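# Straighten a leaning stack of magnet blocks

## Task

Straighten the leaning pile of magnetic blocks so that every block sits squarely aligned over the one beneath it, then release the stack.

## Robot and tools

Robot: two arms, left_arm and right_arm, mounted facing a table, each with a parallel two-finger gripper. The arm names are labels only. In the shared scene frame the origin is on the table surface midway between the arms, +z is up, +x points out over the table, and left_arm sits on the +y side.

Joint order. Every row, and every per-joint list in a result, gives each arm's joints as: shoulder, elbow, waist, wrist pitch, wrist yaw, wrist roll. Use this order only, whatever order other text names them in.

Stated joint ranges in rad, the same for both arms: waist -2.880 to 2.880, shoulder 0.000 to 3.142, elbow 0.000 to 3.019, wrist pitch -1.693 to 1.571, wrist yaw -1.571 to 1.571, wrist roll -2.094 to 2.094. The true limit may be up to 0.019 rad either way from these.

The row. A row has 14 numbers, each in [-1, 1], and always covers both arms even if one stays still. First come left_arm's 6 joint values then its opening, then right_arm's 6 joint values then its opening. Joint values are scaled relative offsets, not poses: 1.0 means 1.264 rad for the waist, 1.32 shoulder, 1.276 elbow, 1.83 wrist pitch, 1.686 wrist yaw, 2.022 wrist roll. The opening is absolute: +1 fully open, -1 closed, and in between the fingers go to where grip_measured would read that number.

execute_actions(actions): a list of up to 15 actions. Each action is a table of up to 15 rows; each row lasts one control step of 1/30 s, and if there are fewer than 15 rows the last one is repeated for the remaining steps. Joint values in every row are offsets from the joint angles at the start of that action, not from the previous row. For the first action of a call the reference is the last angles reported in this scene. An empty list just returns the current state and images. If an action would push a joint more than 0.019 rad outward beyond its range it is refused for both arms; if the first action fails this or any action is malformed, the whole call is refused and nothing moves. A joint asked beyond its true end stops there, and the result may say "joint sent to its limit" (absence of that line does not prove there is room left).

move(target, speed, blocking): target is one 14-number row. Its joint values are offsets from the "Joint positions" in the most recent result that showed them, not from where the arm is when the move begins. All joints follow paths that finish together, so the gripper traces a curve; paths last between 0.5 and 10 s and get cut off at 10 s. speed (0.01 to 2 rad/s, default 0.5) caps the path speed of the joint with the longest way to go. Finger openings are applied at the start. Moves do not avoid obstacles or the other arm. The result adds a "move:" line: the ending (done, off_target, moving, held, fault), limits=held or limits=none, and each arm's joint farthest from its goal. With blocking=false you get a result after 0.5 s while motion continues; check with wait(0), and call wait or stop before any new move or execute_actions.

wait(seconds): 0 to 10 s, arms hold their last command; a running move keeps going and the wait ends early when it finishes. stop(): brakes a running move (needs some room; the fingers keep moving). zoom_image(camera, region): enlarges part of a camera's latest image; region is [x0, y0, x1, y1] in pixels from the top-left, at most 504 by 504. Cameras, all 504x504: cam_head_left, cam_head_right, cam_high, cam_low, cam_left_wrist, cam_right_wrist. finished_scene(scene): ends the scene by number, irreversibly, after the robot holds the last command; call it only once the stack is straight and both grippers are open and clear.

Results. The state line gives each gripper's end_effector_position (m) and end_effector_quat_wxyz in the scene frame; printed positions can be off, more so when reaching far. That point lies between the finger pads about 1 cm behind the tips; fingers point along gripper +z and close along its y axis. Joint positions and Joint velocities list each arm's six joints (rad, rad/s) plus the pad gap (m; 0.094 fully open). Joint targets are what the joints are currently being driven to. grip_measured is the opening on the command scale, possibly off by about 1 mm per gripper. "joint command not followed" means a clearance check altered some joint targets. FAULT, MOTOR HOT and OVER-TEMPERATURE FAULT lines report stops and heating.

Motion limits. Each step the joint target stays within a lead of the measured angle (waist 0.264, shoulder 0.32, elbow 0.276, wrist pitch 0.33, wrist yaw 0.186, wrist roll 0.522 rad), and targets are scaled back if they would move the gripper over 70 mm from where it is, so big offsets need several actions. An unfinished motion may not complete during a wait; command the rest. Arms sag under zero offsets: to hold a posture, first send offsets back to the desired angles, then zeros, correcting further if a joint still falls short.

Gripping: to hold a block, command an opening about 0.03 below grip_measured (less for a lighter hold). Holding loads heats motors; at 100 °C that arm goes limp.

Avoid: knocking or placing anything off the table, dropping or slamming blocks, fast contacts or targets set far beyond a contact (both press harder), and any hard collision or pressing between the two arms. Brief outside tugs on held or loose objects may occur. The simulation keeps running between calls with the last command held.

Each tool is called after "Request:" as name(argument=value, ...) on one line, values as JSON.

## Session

Request:
execute_actions(actions=[])

Scene clock: 0.00 s.
left_arm: end_effector_position=(+0.2368, +0.5071, +0.2485) grip_measured=+1.000 end_effector_quat_wxyz=(+0.069, +0.804, -0.587, +0.065) | right_arm: end_effector_position=(+0.3044, -0.0669, +0.3723) grip_measured=+1.000 end_effector_quat_wxyz=(+0.587, -0.501, +0.628, -0.101)
Joint names: [shoulder, elbow, waist, wrist pitch, wrist yaw, wrist roll]
Joint positions: left_arm=[ 1.262  1.206  0.965 -1.651  0.132 -0.943  0.094] | right_arm=[ 0.688  0.744  0.581 -0.361  0.244 -0.767  0.094]
Joint velocities: left_arm=[-0.005 -0.002 -0.005 -0.017  0.022 -0.007  0.   ] | right_arm=[-0.005 -0.012  0.005 -0.017  0.066  0.051  0.   ]
Motor temperatures (°C, as the motors report them): left_arm=[31 29 28 27 30 27] | right_arm=[32 31 28 29 30 28]
Joint targets: left_arm=[1.258 1.233 0.965 -1.651 0.132 -0.943] | right_arm=[0.687 0.776 0.581 -0.356 0.244 -0.767]

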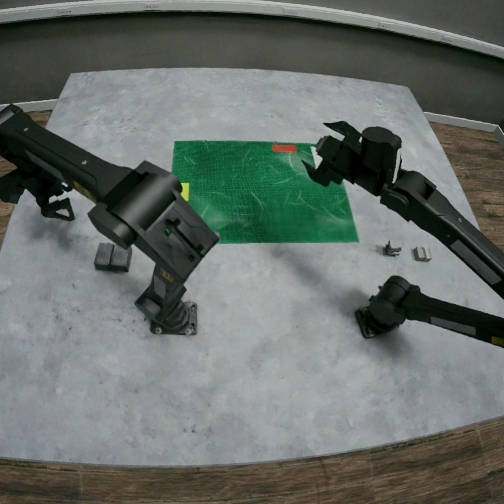

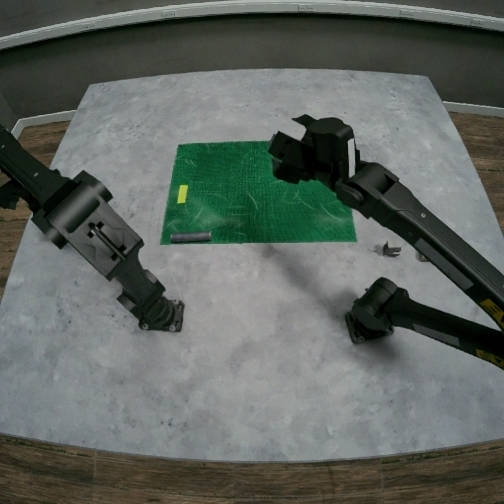

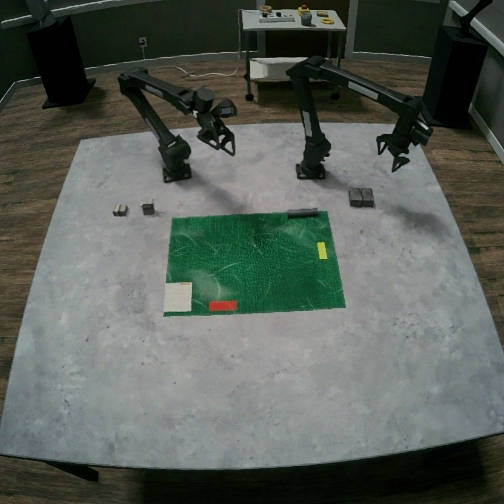

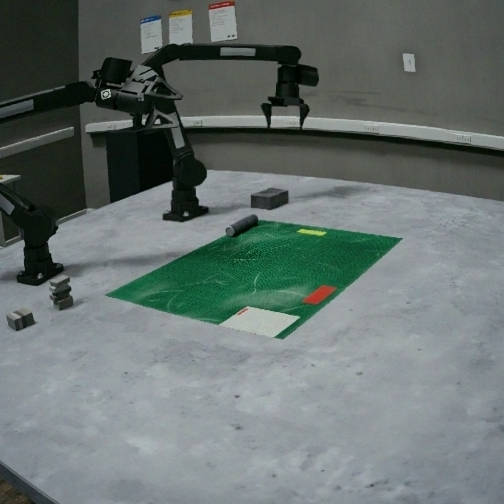

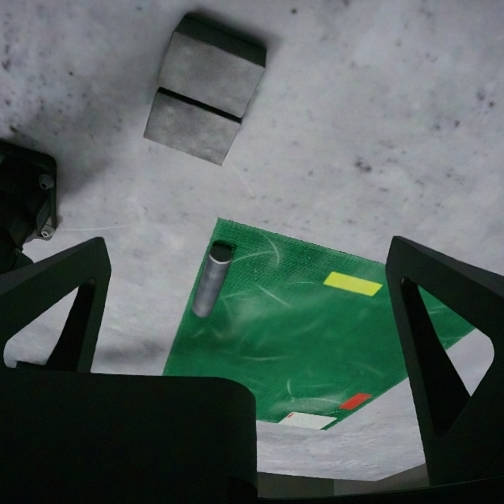

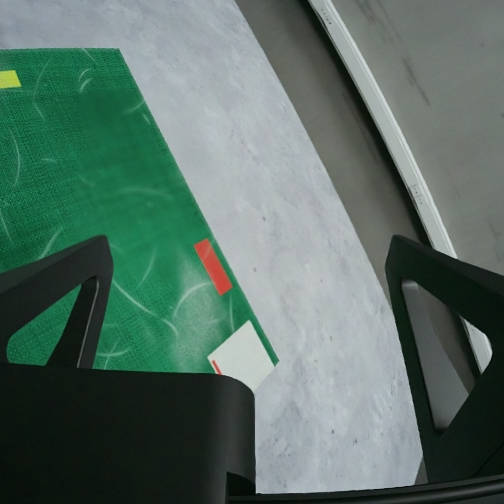

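Request:
zoom_image(camera="cam_low", region=[0,260,100,340])

Request:
zoom_image(camera="cam_head_left", region=[340,220,450,280])

Request:
zoom_image(camera="cam_high", region=[100,170,200,240])

Region (0, 260, 100, 340) of cam_low's 504x504 image, scaled by 5.040, with more detail than that image has; it fills the top 403 rows of this view, and the rest is white.

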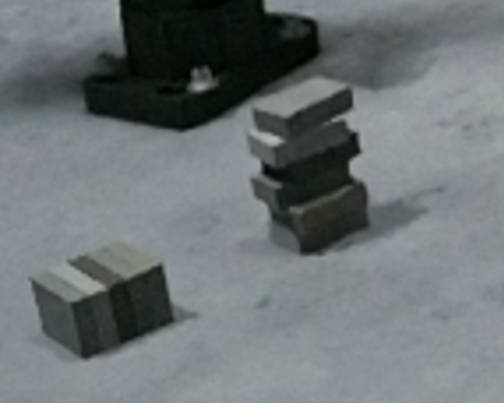

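Region (340, 220, 450, 280) of cam_head_left's 504x504 image, scaled by 4.582, with more detail than that image has; it fills the top 275 rows of this view, and the rest is white.

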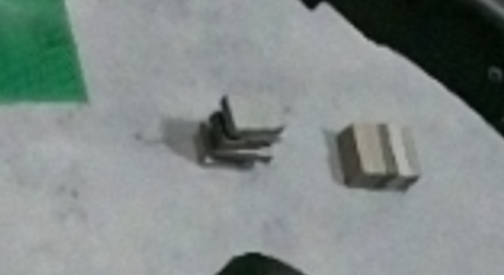

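Region (100, 170, 200, 240) of cam_high's 504x504 image, scaled by 5.040, with more detail than that image has; it fills the top 353 rows of this view, and the rest is white.

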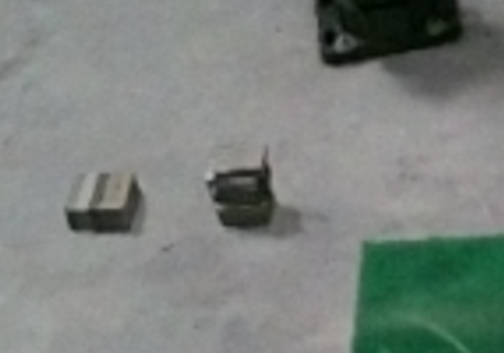

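Request:
move(target=[0,0.022,0,0,0,0,1,0.169,-0.05,-0.816,-0.535,-0.145,0.246,1], speed=0.9)

Scene clock: 5.10 s.
left_arm: end_effector_position=(+0.2362, +0.5063, +0.2471) grip_measured=+1.000 end_effector_quat_wxyz=(+0.071, +0.804, -0.586, +0.065) | right_arm: end_effector_position=(+0.2054, -0.3586, +0.1366) grip_measured=+1.000 end_effector_quat_wxyz=(+0.005, -0.007, +1.000, -0.003)
Joint names: [shoulder, elbow, waist, wrist pitch, wrist yaw, wrist roll]
Joint positions: left_arm=[ 1.262  1.202  0.965 -1.651  0.132 -0.943  0.094] | right_arm=[ 0.906  0.674 -0.447 -1.327  0.003 -0.283  0.094]
Joint velocities: left_arm=[ 0.005 -0.002 -0.024 -0.007  0.007 -0.007  0.   ] | right_arm=[-0.005 -0.012  0.005 -0.002  0.066 -0.022  0.   ]
Motor temperatures (°C, as the motors report them): left_arm=[31 30 28 27 30 27] | right_arm=[32 33 28 29 30 28]
Joint targets: left_arm=[1.262 1.234 0.965 -1.651 0.132 -0.943] | right_arm=[0.911 0.680 -0.451 -1.340 0.000 -0.270]
move: off_target (left_arm); limits=none; left_arm: farthest joint: the elbow, 0.032 radians from its target (0.028 radians at the start); right_arm: farthest joint: the wrist pitch, 0.013 radians from its target (0.979 radians at the start)

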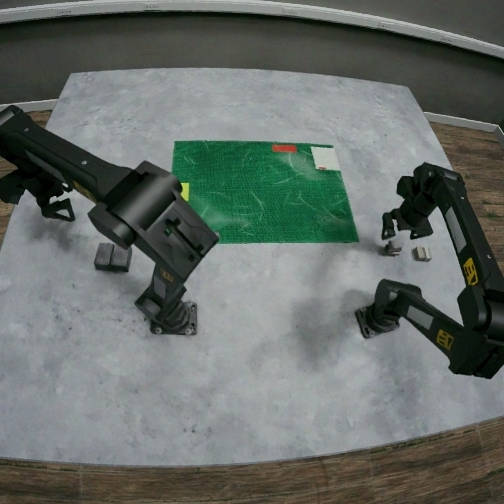

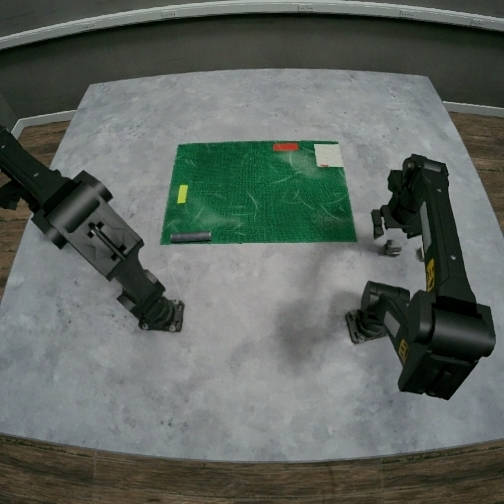

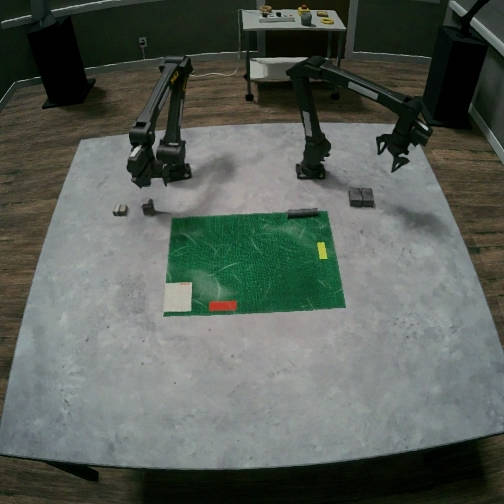

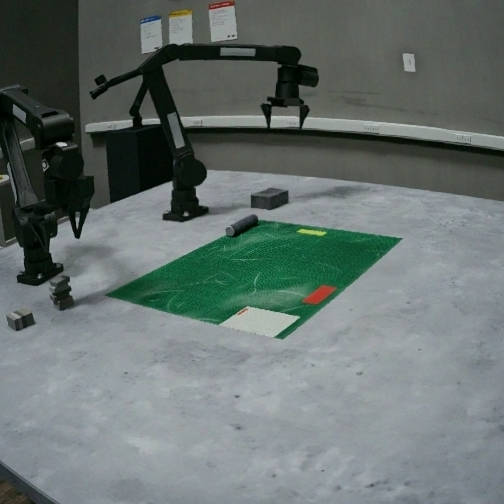

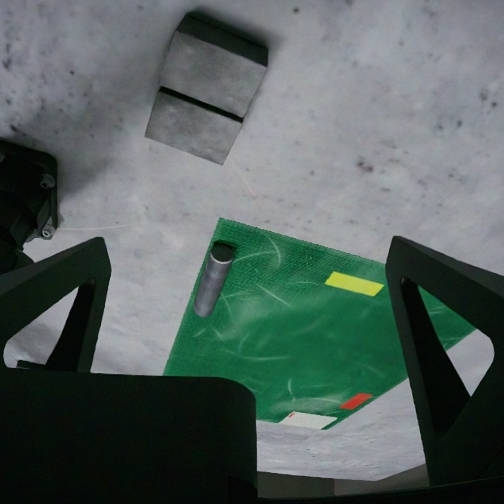

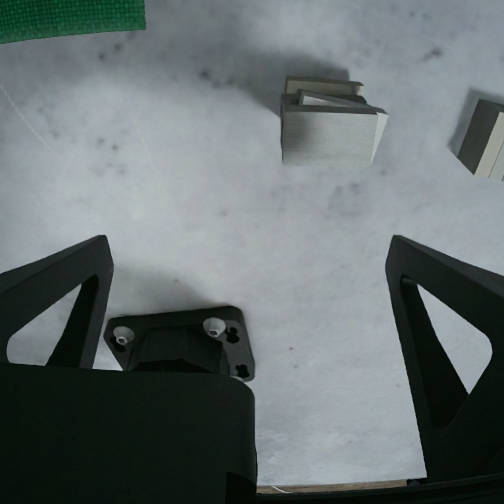

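Request:
move(target=[0,0.025,0,0,0,0,1,0.107,-0.018,-0.106,0.092,0,-0.05,1], speed=0.4)

Request:
zoom_image(camera="cam_right_wrist", region=[120,60,380,300])

Scene clock: 17.47 s.
left_arm: end_effector_position=(+0.2360, +0.5059, +0.2466) grip_measured=+1.000 end_effector_quat_wxyz=(+0.071, +0.804, -0.586, +0.065) | right_arm: end_effector_position=(+0.2208, -0.3942, +0.0978) grip_measured=+1.000 end_effector_quat_wxyz=(-0.002, +0.012, +1.000, -0.001)
Joint names: [shoulder, elbow, waist, wrist pitch, wrist yaw, wrist roll]
Joint positions: left_arm=[ 1.262  1.201  0.965 -1.651  0.132 -0.943  0.094] | right_arm=[ 1.048  0.647 -0.573 -1.174  0.003 -0.371  0.094]
Joint velocities: left_arm=[-0.005  0.002  0.005 -0.007  0.022 -0.037  0.   ] | right_arm=[-0.005  0.012 -0.005 -0.002  0.022 -0.081  0.   ]
Motor temperatures (°C, as the motors report them): left_arm=[32 33 28 27 30 27] | right_arm=[32 35 28 29 30 28]
Joint targets: left_arm=[1.262 1.234 0.965 -1.651 0.132 -0.943] | right_arm=[1.047 0.651 -0.581 -1.159 0.003 -0.384]
move: off_target (left_arm); limits=none; left_arm: farthest joint: the elbow, 0.033 radians from its target (0.032 radians at the start); right_arm: farthest joint: the wrist pitch, 0.015 radians from its target (0.168 radians at the start)

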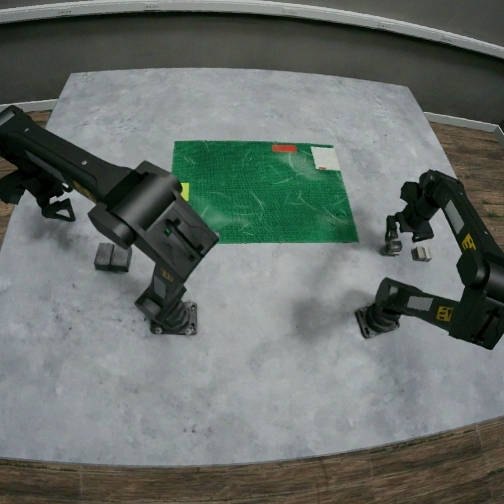

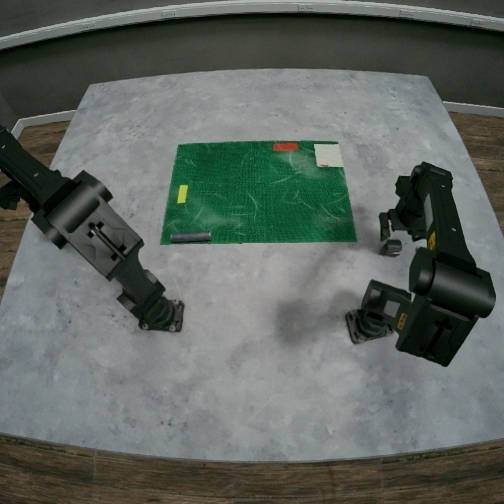

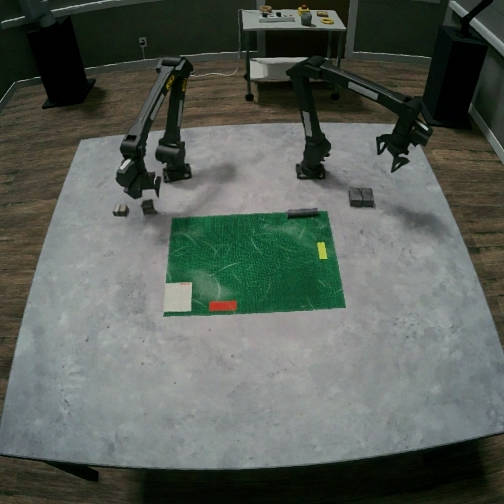

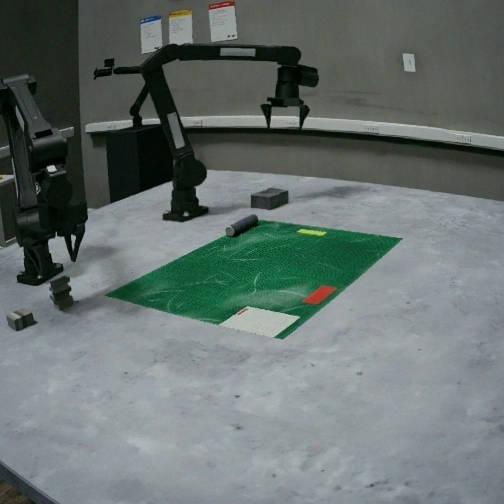

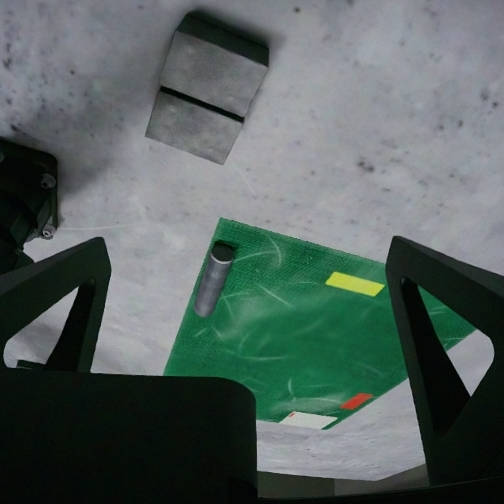

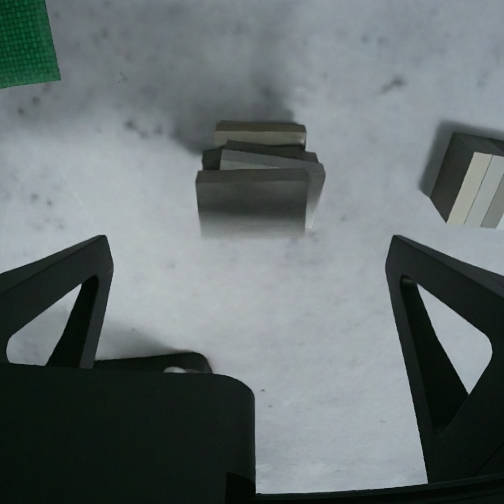

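Region (120, 60, 380, 300) of cam_right_wrist's 504x504 image, scaled by 1.938, with more detail than that image has; it fills the top 465 rows of this view, and the rest is white.

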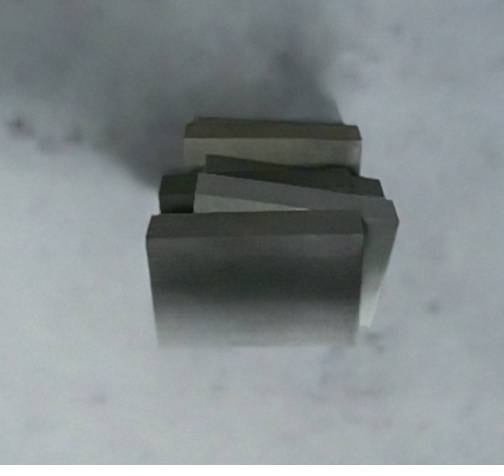

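Request:
move(target=[0,0.025,0,0,0,0,1,0.016,0.036,-0.017,0.012,0,0.777,0.8], speed=1.5)

Scene clock: 21.50 s.
left_arm: end_effector_position=(+0.2354, +0.5051, +0.2453) grip_measured=+1.000 end_effector_quat_wxyz=(+0.073, +0.804, -0.586, +0.065) | right_arm: end_effector_position=(+0.2213, -0.3966, +0.0951) grip_measured=+0.803 end_effector_quat_wxyz=(-0.003, +0.714, +0.700, -0.003)
Joint names: [shoulder, elbow, waist, wrist pitch, wrist yaw, wrist roll]
Joint positions: left_arm=[ 1.262  1.197  0.965 -1.651  0.132 -0.943  0.094] | right_arm=[ 1.06   0.647 -0.581 -1.166  0.003  1.187  0.085]
Joint velocities: left_arm=[-0.005  0.007 -0.005 -0.007  0.051 -0.022  0.   ] | right_arm=[ 0.015 -0.012 -0.005  0.007  0.007  0.022  0.   ]
Motor temperatures (°C, as the motors report them): left_arm=[32 33 28 27 30 27] | right_arm=[32 35 28 29 30 28]
Joint targets: left_arm=[1.262 1.233 0.965 -1.651 0.132 -0.943] | right_arm=[1.069 0.693 -0.594 -1.151 0.003 1.200]
move: off_target (left_arm, right_arm); limits=none; left_arm: farthest joint: the elbow, 0.036 radians from its target (0.032 radians at the start); right_arm: farthest joint: the elbow, 0.046 radians from its target (0.046 radians at the start)

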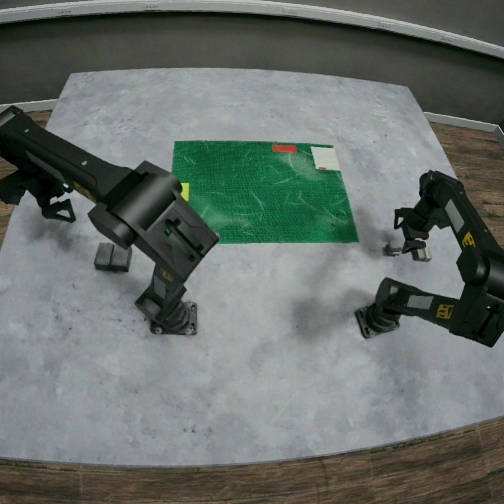

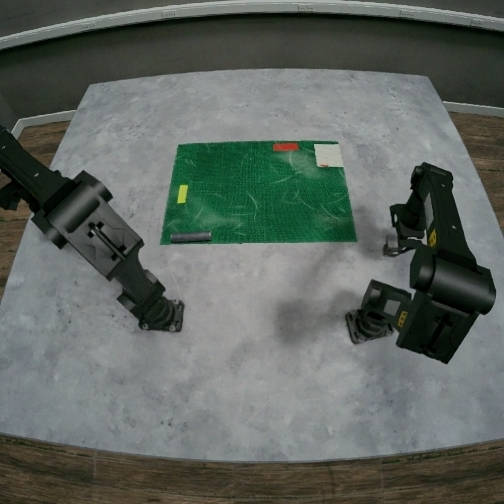

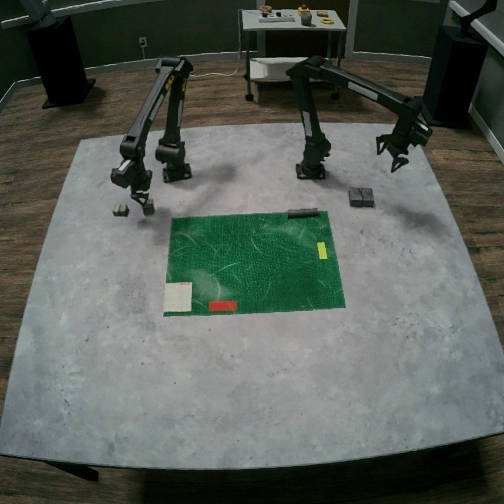

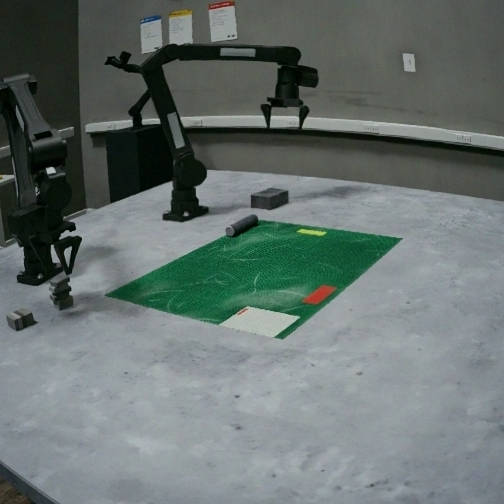

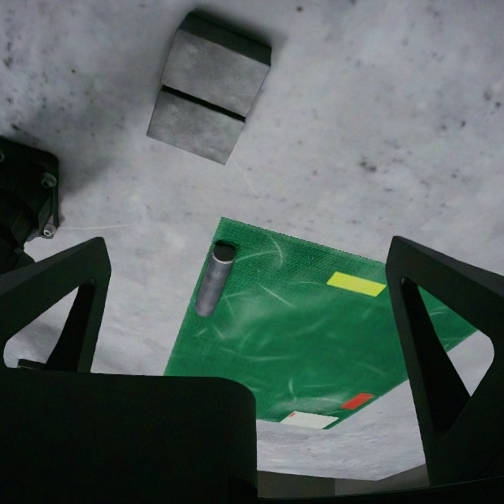

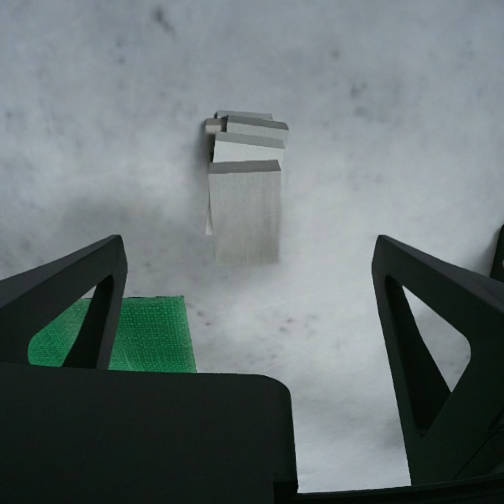

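Request:
move(target=[0,0.028,0,0,0,0,1,0.094,-0.089,-0.016,0.143,0,0,0.4], speed=0.3)

Scene clock: 23.60 s.
left_arm: end_effector_position=(+0.2351, +0.5047, +0.2446) grip_measured=+1.000 end_effector_quat_wxyz=(+0.074, +0.804, -0.586, +0.065) | right_arm: end_effector_position=(+0.2218, -0.3987, +0.0299) grip_measured=+0.403 end_effector_quat_wxyz=(+0.002, +0.716, +0.698, -0.001)
Joint names: [shoulder, elbow, waist, wrist pitch, wrist yaw, wrist roll]
Joint positions: left_arm=[ 1.262  1.195  0.965 -1.651  0.132 -0.943  0.094] | right_arm=[ 1.179  0.53  -0.588 -0.919  0.003  1.188  0.066]
Joint velocities: left_arm=[-0.015 -0.002  0.005  0.007  0.022 -0.095  0.   ] | right_arm=[-0.034 -0.017  0.005  0.022 -0.022 -0.022  0.   ]
Motor temperatures (°C, as the motors report them): left_arm=[32 33 28 27 30 27] | right_arm=[32 35 28 29 30 28]
Joint targets: left_arm=[1.262 1.233 0.965 -1.651 0.132 -0.943] | right_arm=[1.184 0.534 -0.601 -0.904 0.003 1.187]
move: off_target (left_arm); limits=none; left_arm: farthest joint: the elbow, 0.038 radians from its target (0.036 radians at the start); right_arm: farthest joint: the wrist pitch, 0.015 radians from its target (0.262 radians at the start)

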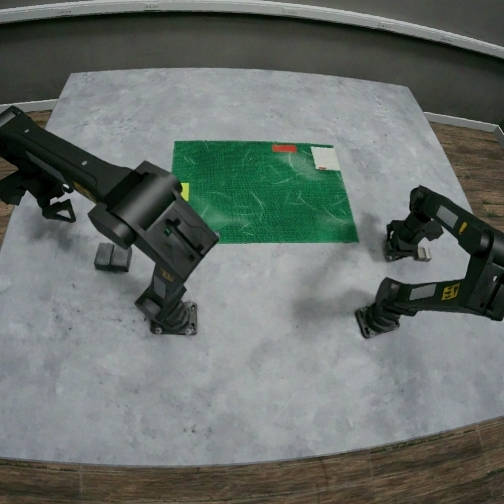

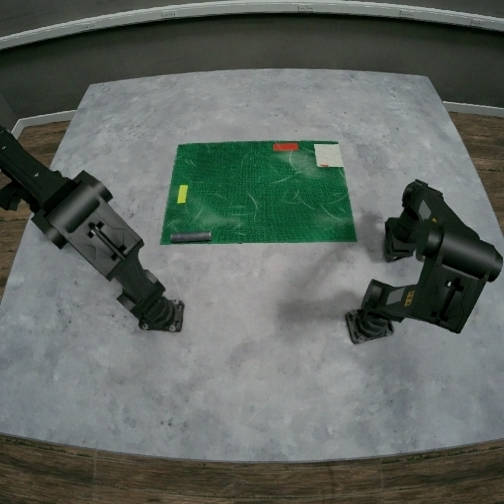

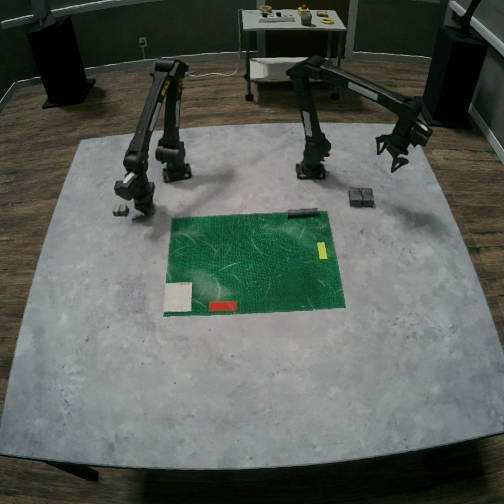

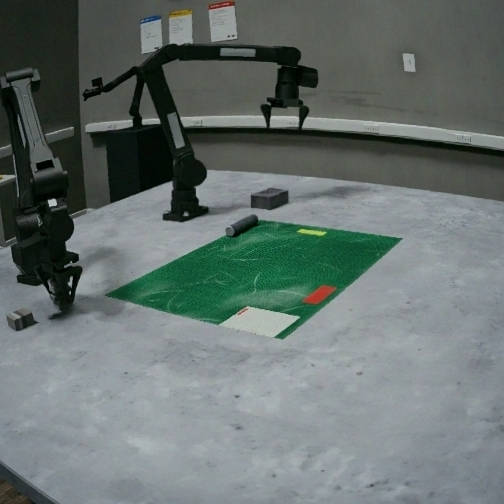

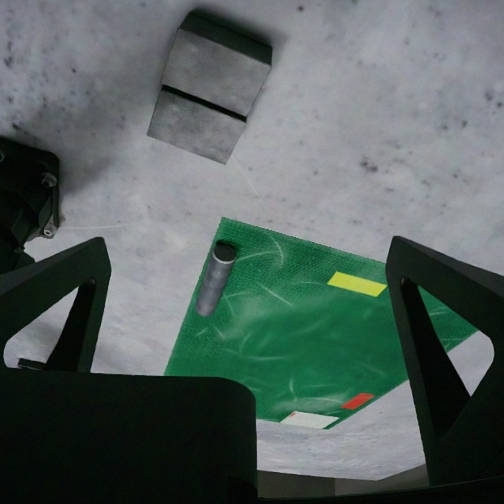

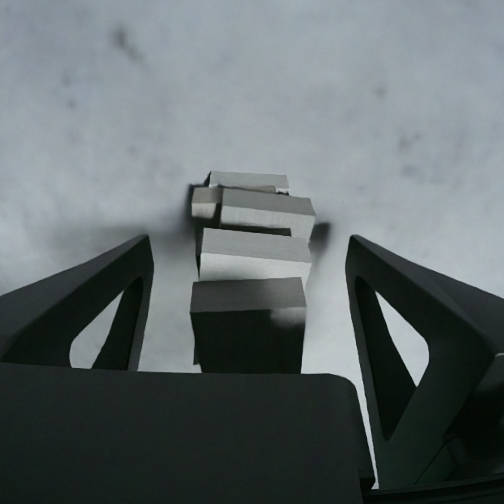

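Lower ~7 mm, and check.

Request:
execute_actions(actions=[[[0,0.03,0,0,0,0,1,0.014,-0.006,0,0.02,0,0,0.1]],[[0,0.03,0,0,0,0,1,0,0.01,0,0,0,0,-0.15]]])

Request:
zoom_image(camera="cam_low", region=[10,240,110,330])

Scene clock: 26.77 s.
left_arm: end_effector_position=(+0.2351, +0.5047, +0.2446) grip_measured=+1.000 end_effector_quat_wxyz=(+0.074, +0.804, -0.586, +0.065) | right_arm: end_effector_position=(+0.2217, -0.3987, +0.0246) grip_measured=-0.147 end_effector_quat_wxyz=(+0.003, +0.716, +0.698, -0.000)
Joint names: [shoulder, elbow, waist, wrist pitch, wrist yaw, wrist roll]
Joint positions: left_arm=[ 1.262  1.195  0.965 -1.651  0.132 -0.943  0.094] | right_arm=[ 1.19   0.521 -0.588 -0.897  0.003  1.188  0.04 ]
Joint velocities: left_arm=[-0.005 -0.007 -0.005  0.017  0.022 -0.007  0.   ] | right_arm=[-0.015  0.002 -0.005  0.007  0.066  0.066 -0.   ]
Motor temperatures (°C, as the motors report them): left_arm=[32 33 28 27 30 27] | right_arm=[32 35 28 29 30 28]
Joint targets: left_arm=[1.262 1.233 0.965 -1.651 0.132 -0.943] | right_arm=[1.190 0.534 -0.588 -0.897 0.003 1.188]

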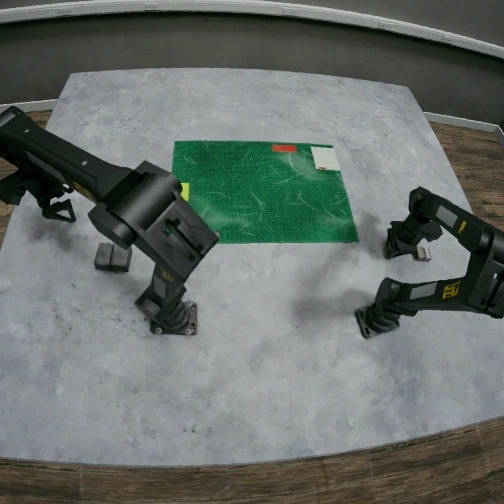

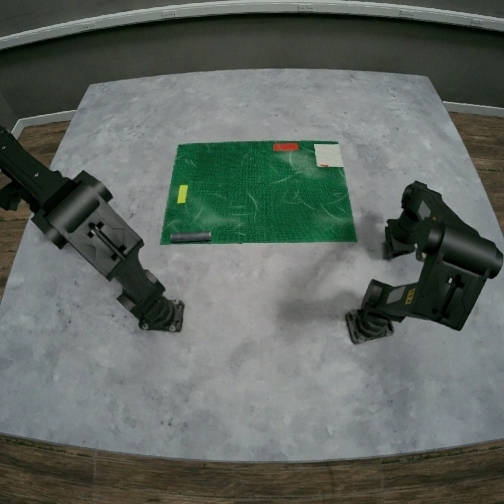

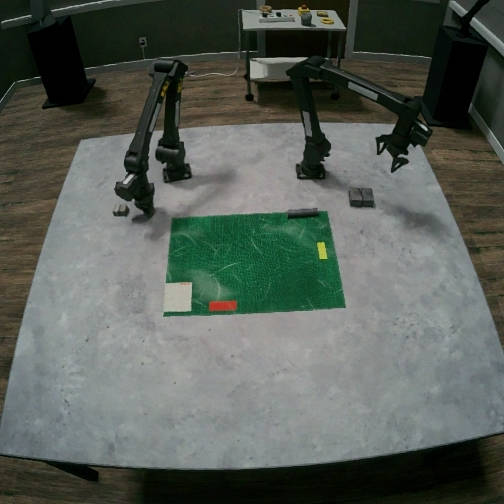

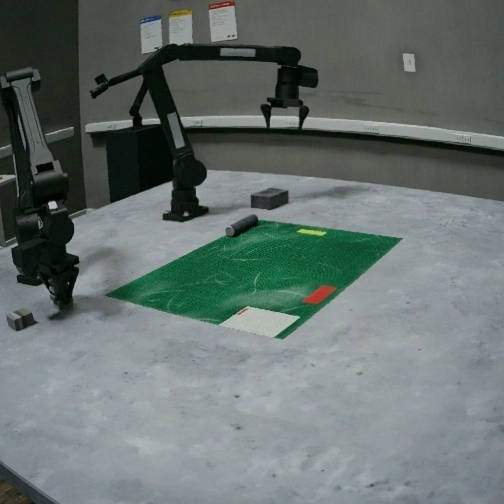

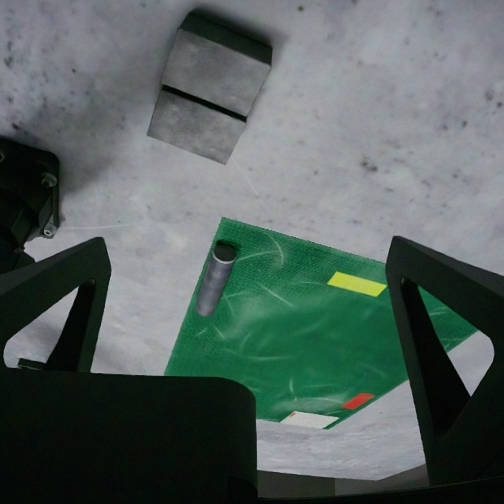

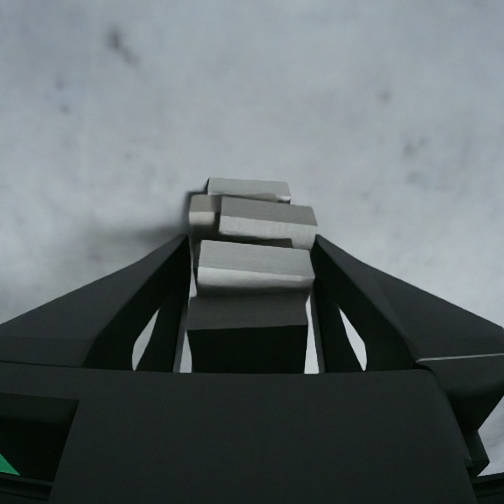

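Region (10, 240, 110, 330) of cam_low's 504x504 image, scaled by 5.040, with more detail than that image has; it fills the top 454 rows of this view, and the rest is white.

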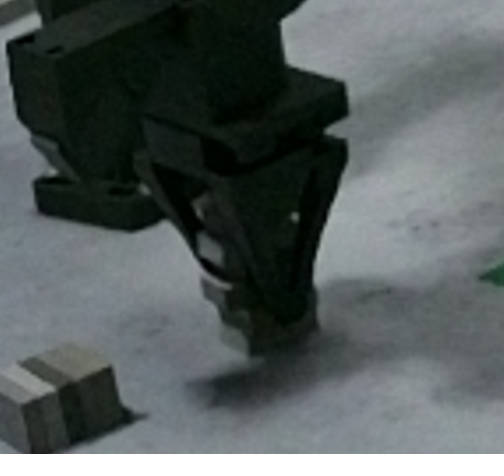

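Request:
execute_actions(actions=[[[0,0.03,0,0,0,0,1,0.015,-0.007,0,0.02,0,0,-0.15]],[[0,0.03,0,0,0,0,1,0,0.01,0,0,0,0,-0.28]],[[0,0.03,0,0,0,0,1,0,0.01,0,0,0,0,-0.4]],[[0,0.03,0,0,0,0,1,0,0.01,0,0,0,0,-0.52]]])

Request:
zoom_image(camera="cam_low", region=[10,240,110,330])

Scene clock: 29.60 s.
left_arm: end_effector_position=(+0.2351, +0.5047, +0.2446) grip_measured=+1.000 end_effector_quat_wxyz=(+0.074, +0.804, -0.586, +0.065) | right_arm: end_effector_position=(+0.2205, -0.3978, +0.0185) grip_measured=-0.467 end_effector_quat_wxyz=(+0.001, +0.716, +0.698, -0.000)
Joint names: [shoulder, elbow, waist, wrist pitch, wrist yaw, wrist roll]
Joint positions: left_arm=[ 1.262  1.195  0.965 -1.651  0.132 -0.943  0.094] | right_arm=[ 1.203  0.51  -0.588 -0.875  0.001  1.188  0.025]
Joint velocities: left_arm=[ 0.005  0.002  0.005  0.002 -0.022 -0.007  0.   ] | right_arm=[-0.005  0.007 -0.005 -0.002 -0.081  0.022 -0.001]
Motor temperatures (°C, as the motors report them): left_arm=[32 34 28 27 30 27] | right_arm=[32 35 28 29 30 28]
Joint targets: left_arm=[1.262 1.233 0.965 -1.651 0.132 -0.943] | right_arm=[1.203 0.523 -0.588 -0.875 0.001 1.188]

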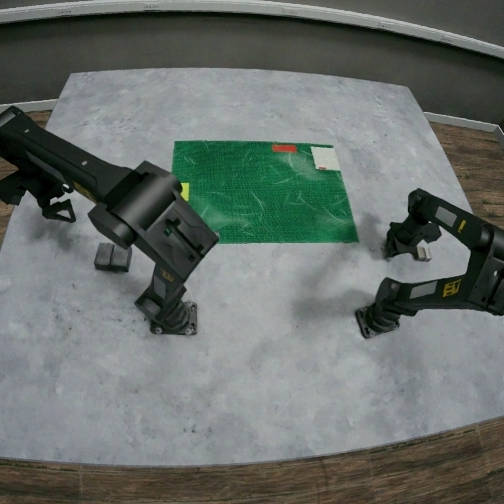

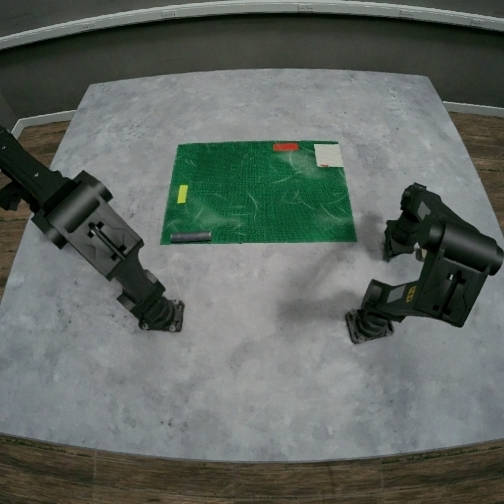

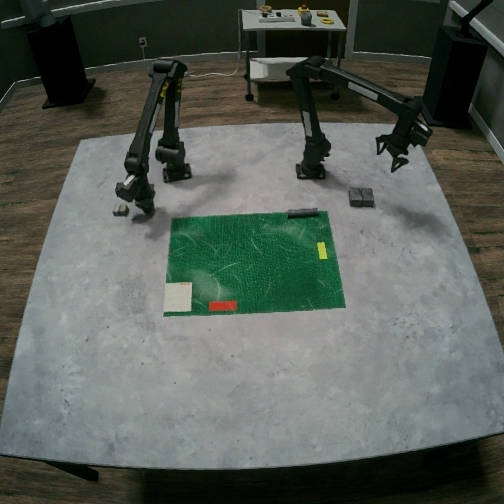

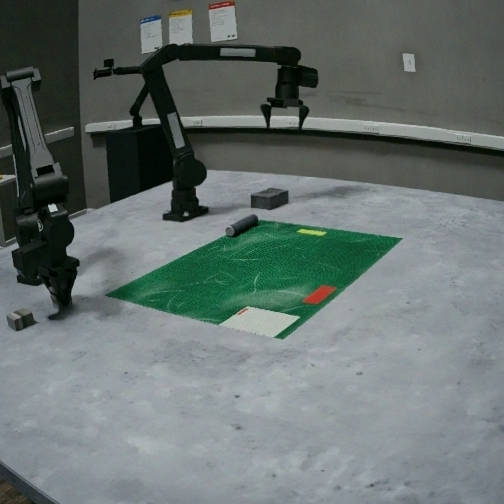

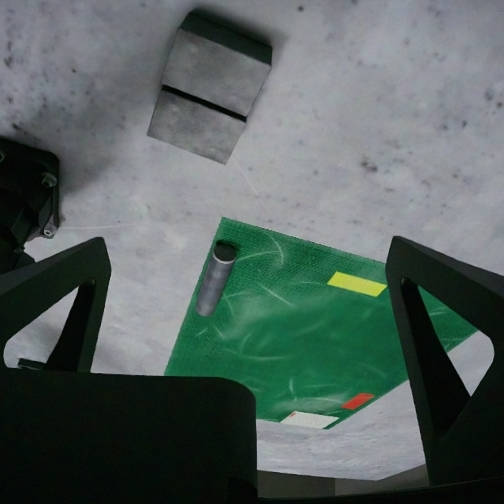

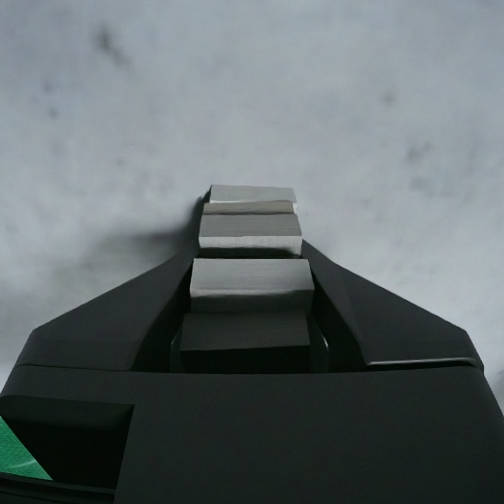

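Region (10, 240, 110, 330) of cam_low's 504x504 image, scaled by 5.040, with more detail than that image has; it fills the top 454 rows of this view, and the rest is white.

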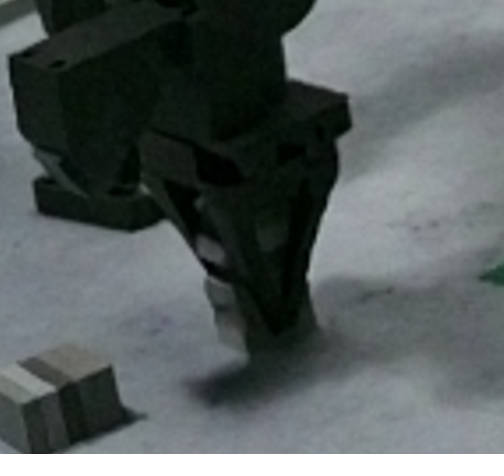

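Request:
execute_actions(actions=[[[0,0.03,0,0,0,0,1,0,0.01,0,0,0,0,-0.2]],[[0,0.03,0,0,0,0,1,0.017,-0.005,0,0.02,0,0,-0.2]],[[0,0.03,0,0,0,0,1,0,0.01,0,0,0,0,-0.42]],[[0,0.03,0,0,0,0,1,0,0.01,0,0,0,0,-0.53]],[[0,0.03,0,0,0,0,1,0,0.01,0,0,0,0,0.9]]])

Request:
zoom_image(camera="cam_low", region=[10,240,110,330])

Scene clock: 33.27 s.
left_arm: end_effector_position=(+0.2351, +0.5047, +0.2446) grip_measured=+1.000 end_effector_quat_wxyz=(+0.074, +0.804, -0.586, +0.065) | right_arm: end_effector_position=(+0.2217, -0.3987, +0.0145) grip_measured=+0.897 end_effector_quat_wxyz=(+0.004, +0.716, +0.698, +0.000)
Joint names: [shoulder, elbow, waist, wrist pitch, wrist yaw, wrist roll]
Joint positions: left_arm=[ 1.262  1.195  0.965 -1.651  0.132 -0.943  0.094] | right_arm=[ 1.214  0.505 -0.588 -0.853  0.003  1.188  0.089]
Joint velocities: left_arm=[-0.015 -0.007 -0.005  0.022  0.125 -0.022  0.   ] | right_arm=[-0.005  0.007 -0.015 -0.027 -0.007 -0.007 -0.   ]
Motor temperatures (°C, as the motors report them): left_arm=[32 34 28 27 30 27] | right_arm=[32 35 28 29 30 28]
Joint targets: left_arm=[1.262 1.233 0.965 -1.651 0.132 -0.943] | right_arm=[1.216 0.517 -0.588 -0.853 0.002 1.188]

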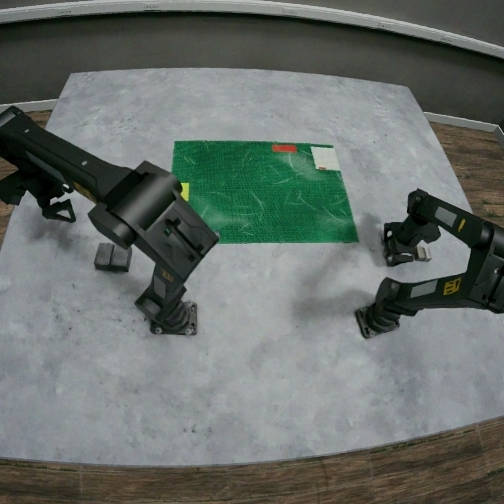

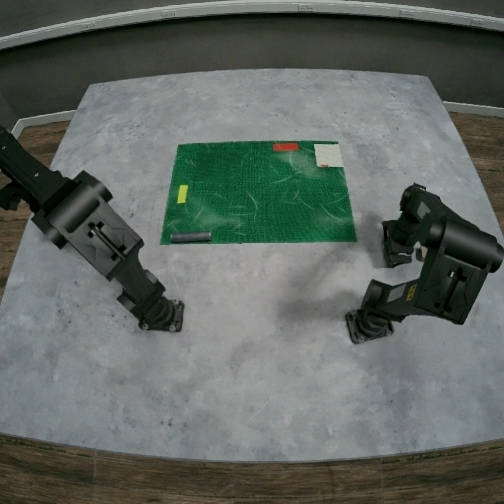

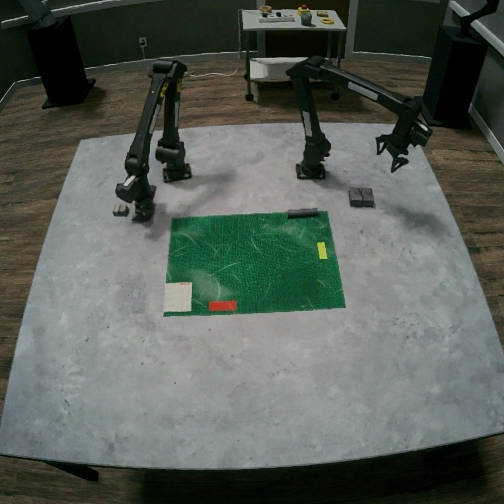

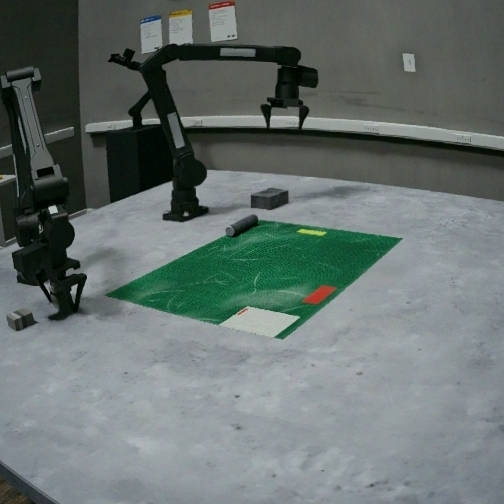

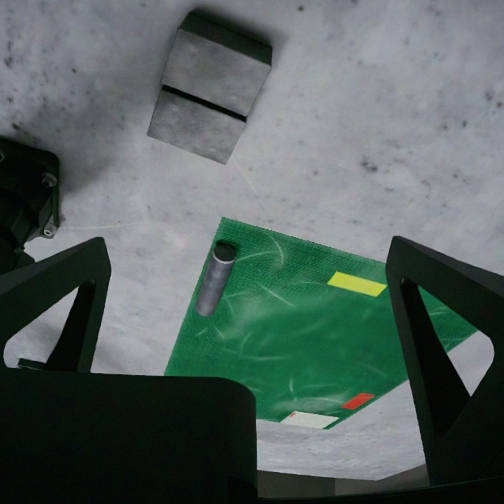

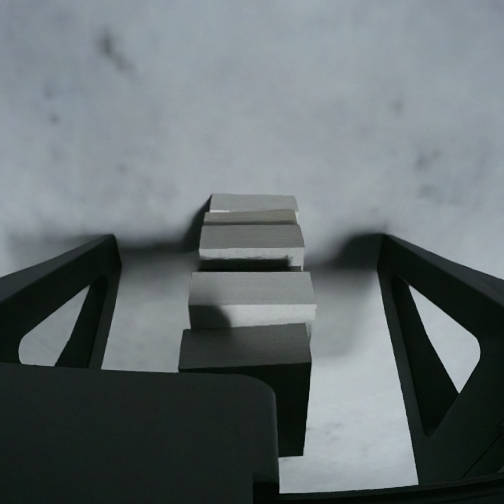

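Region (10, 240, 110, 330) of cam_low's 504x504 image, scaled by 5.040, with more detail than that image has; it fills the top 454 rows of this view, and the rest is white.

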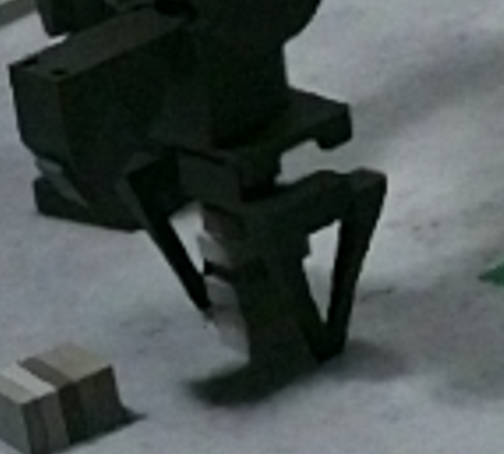

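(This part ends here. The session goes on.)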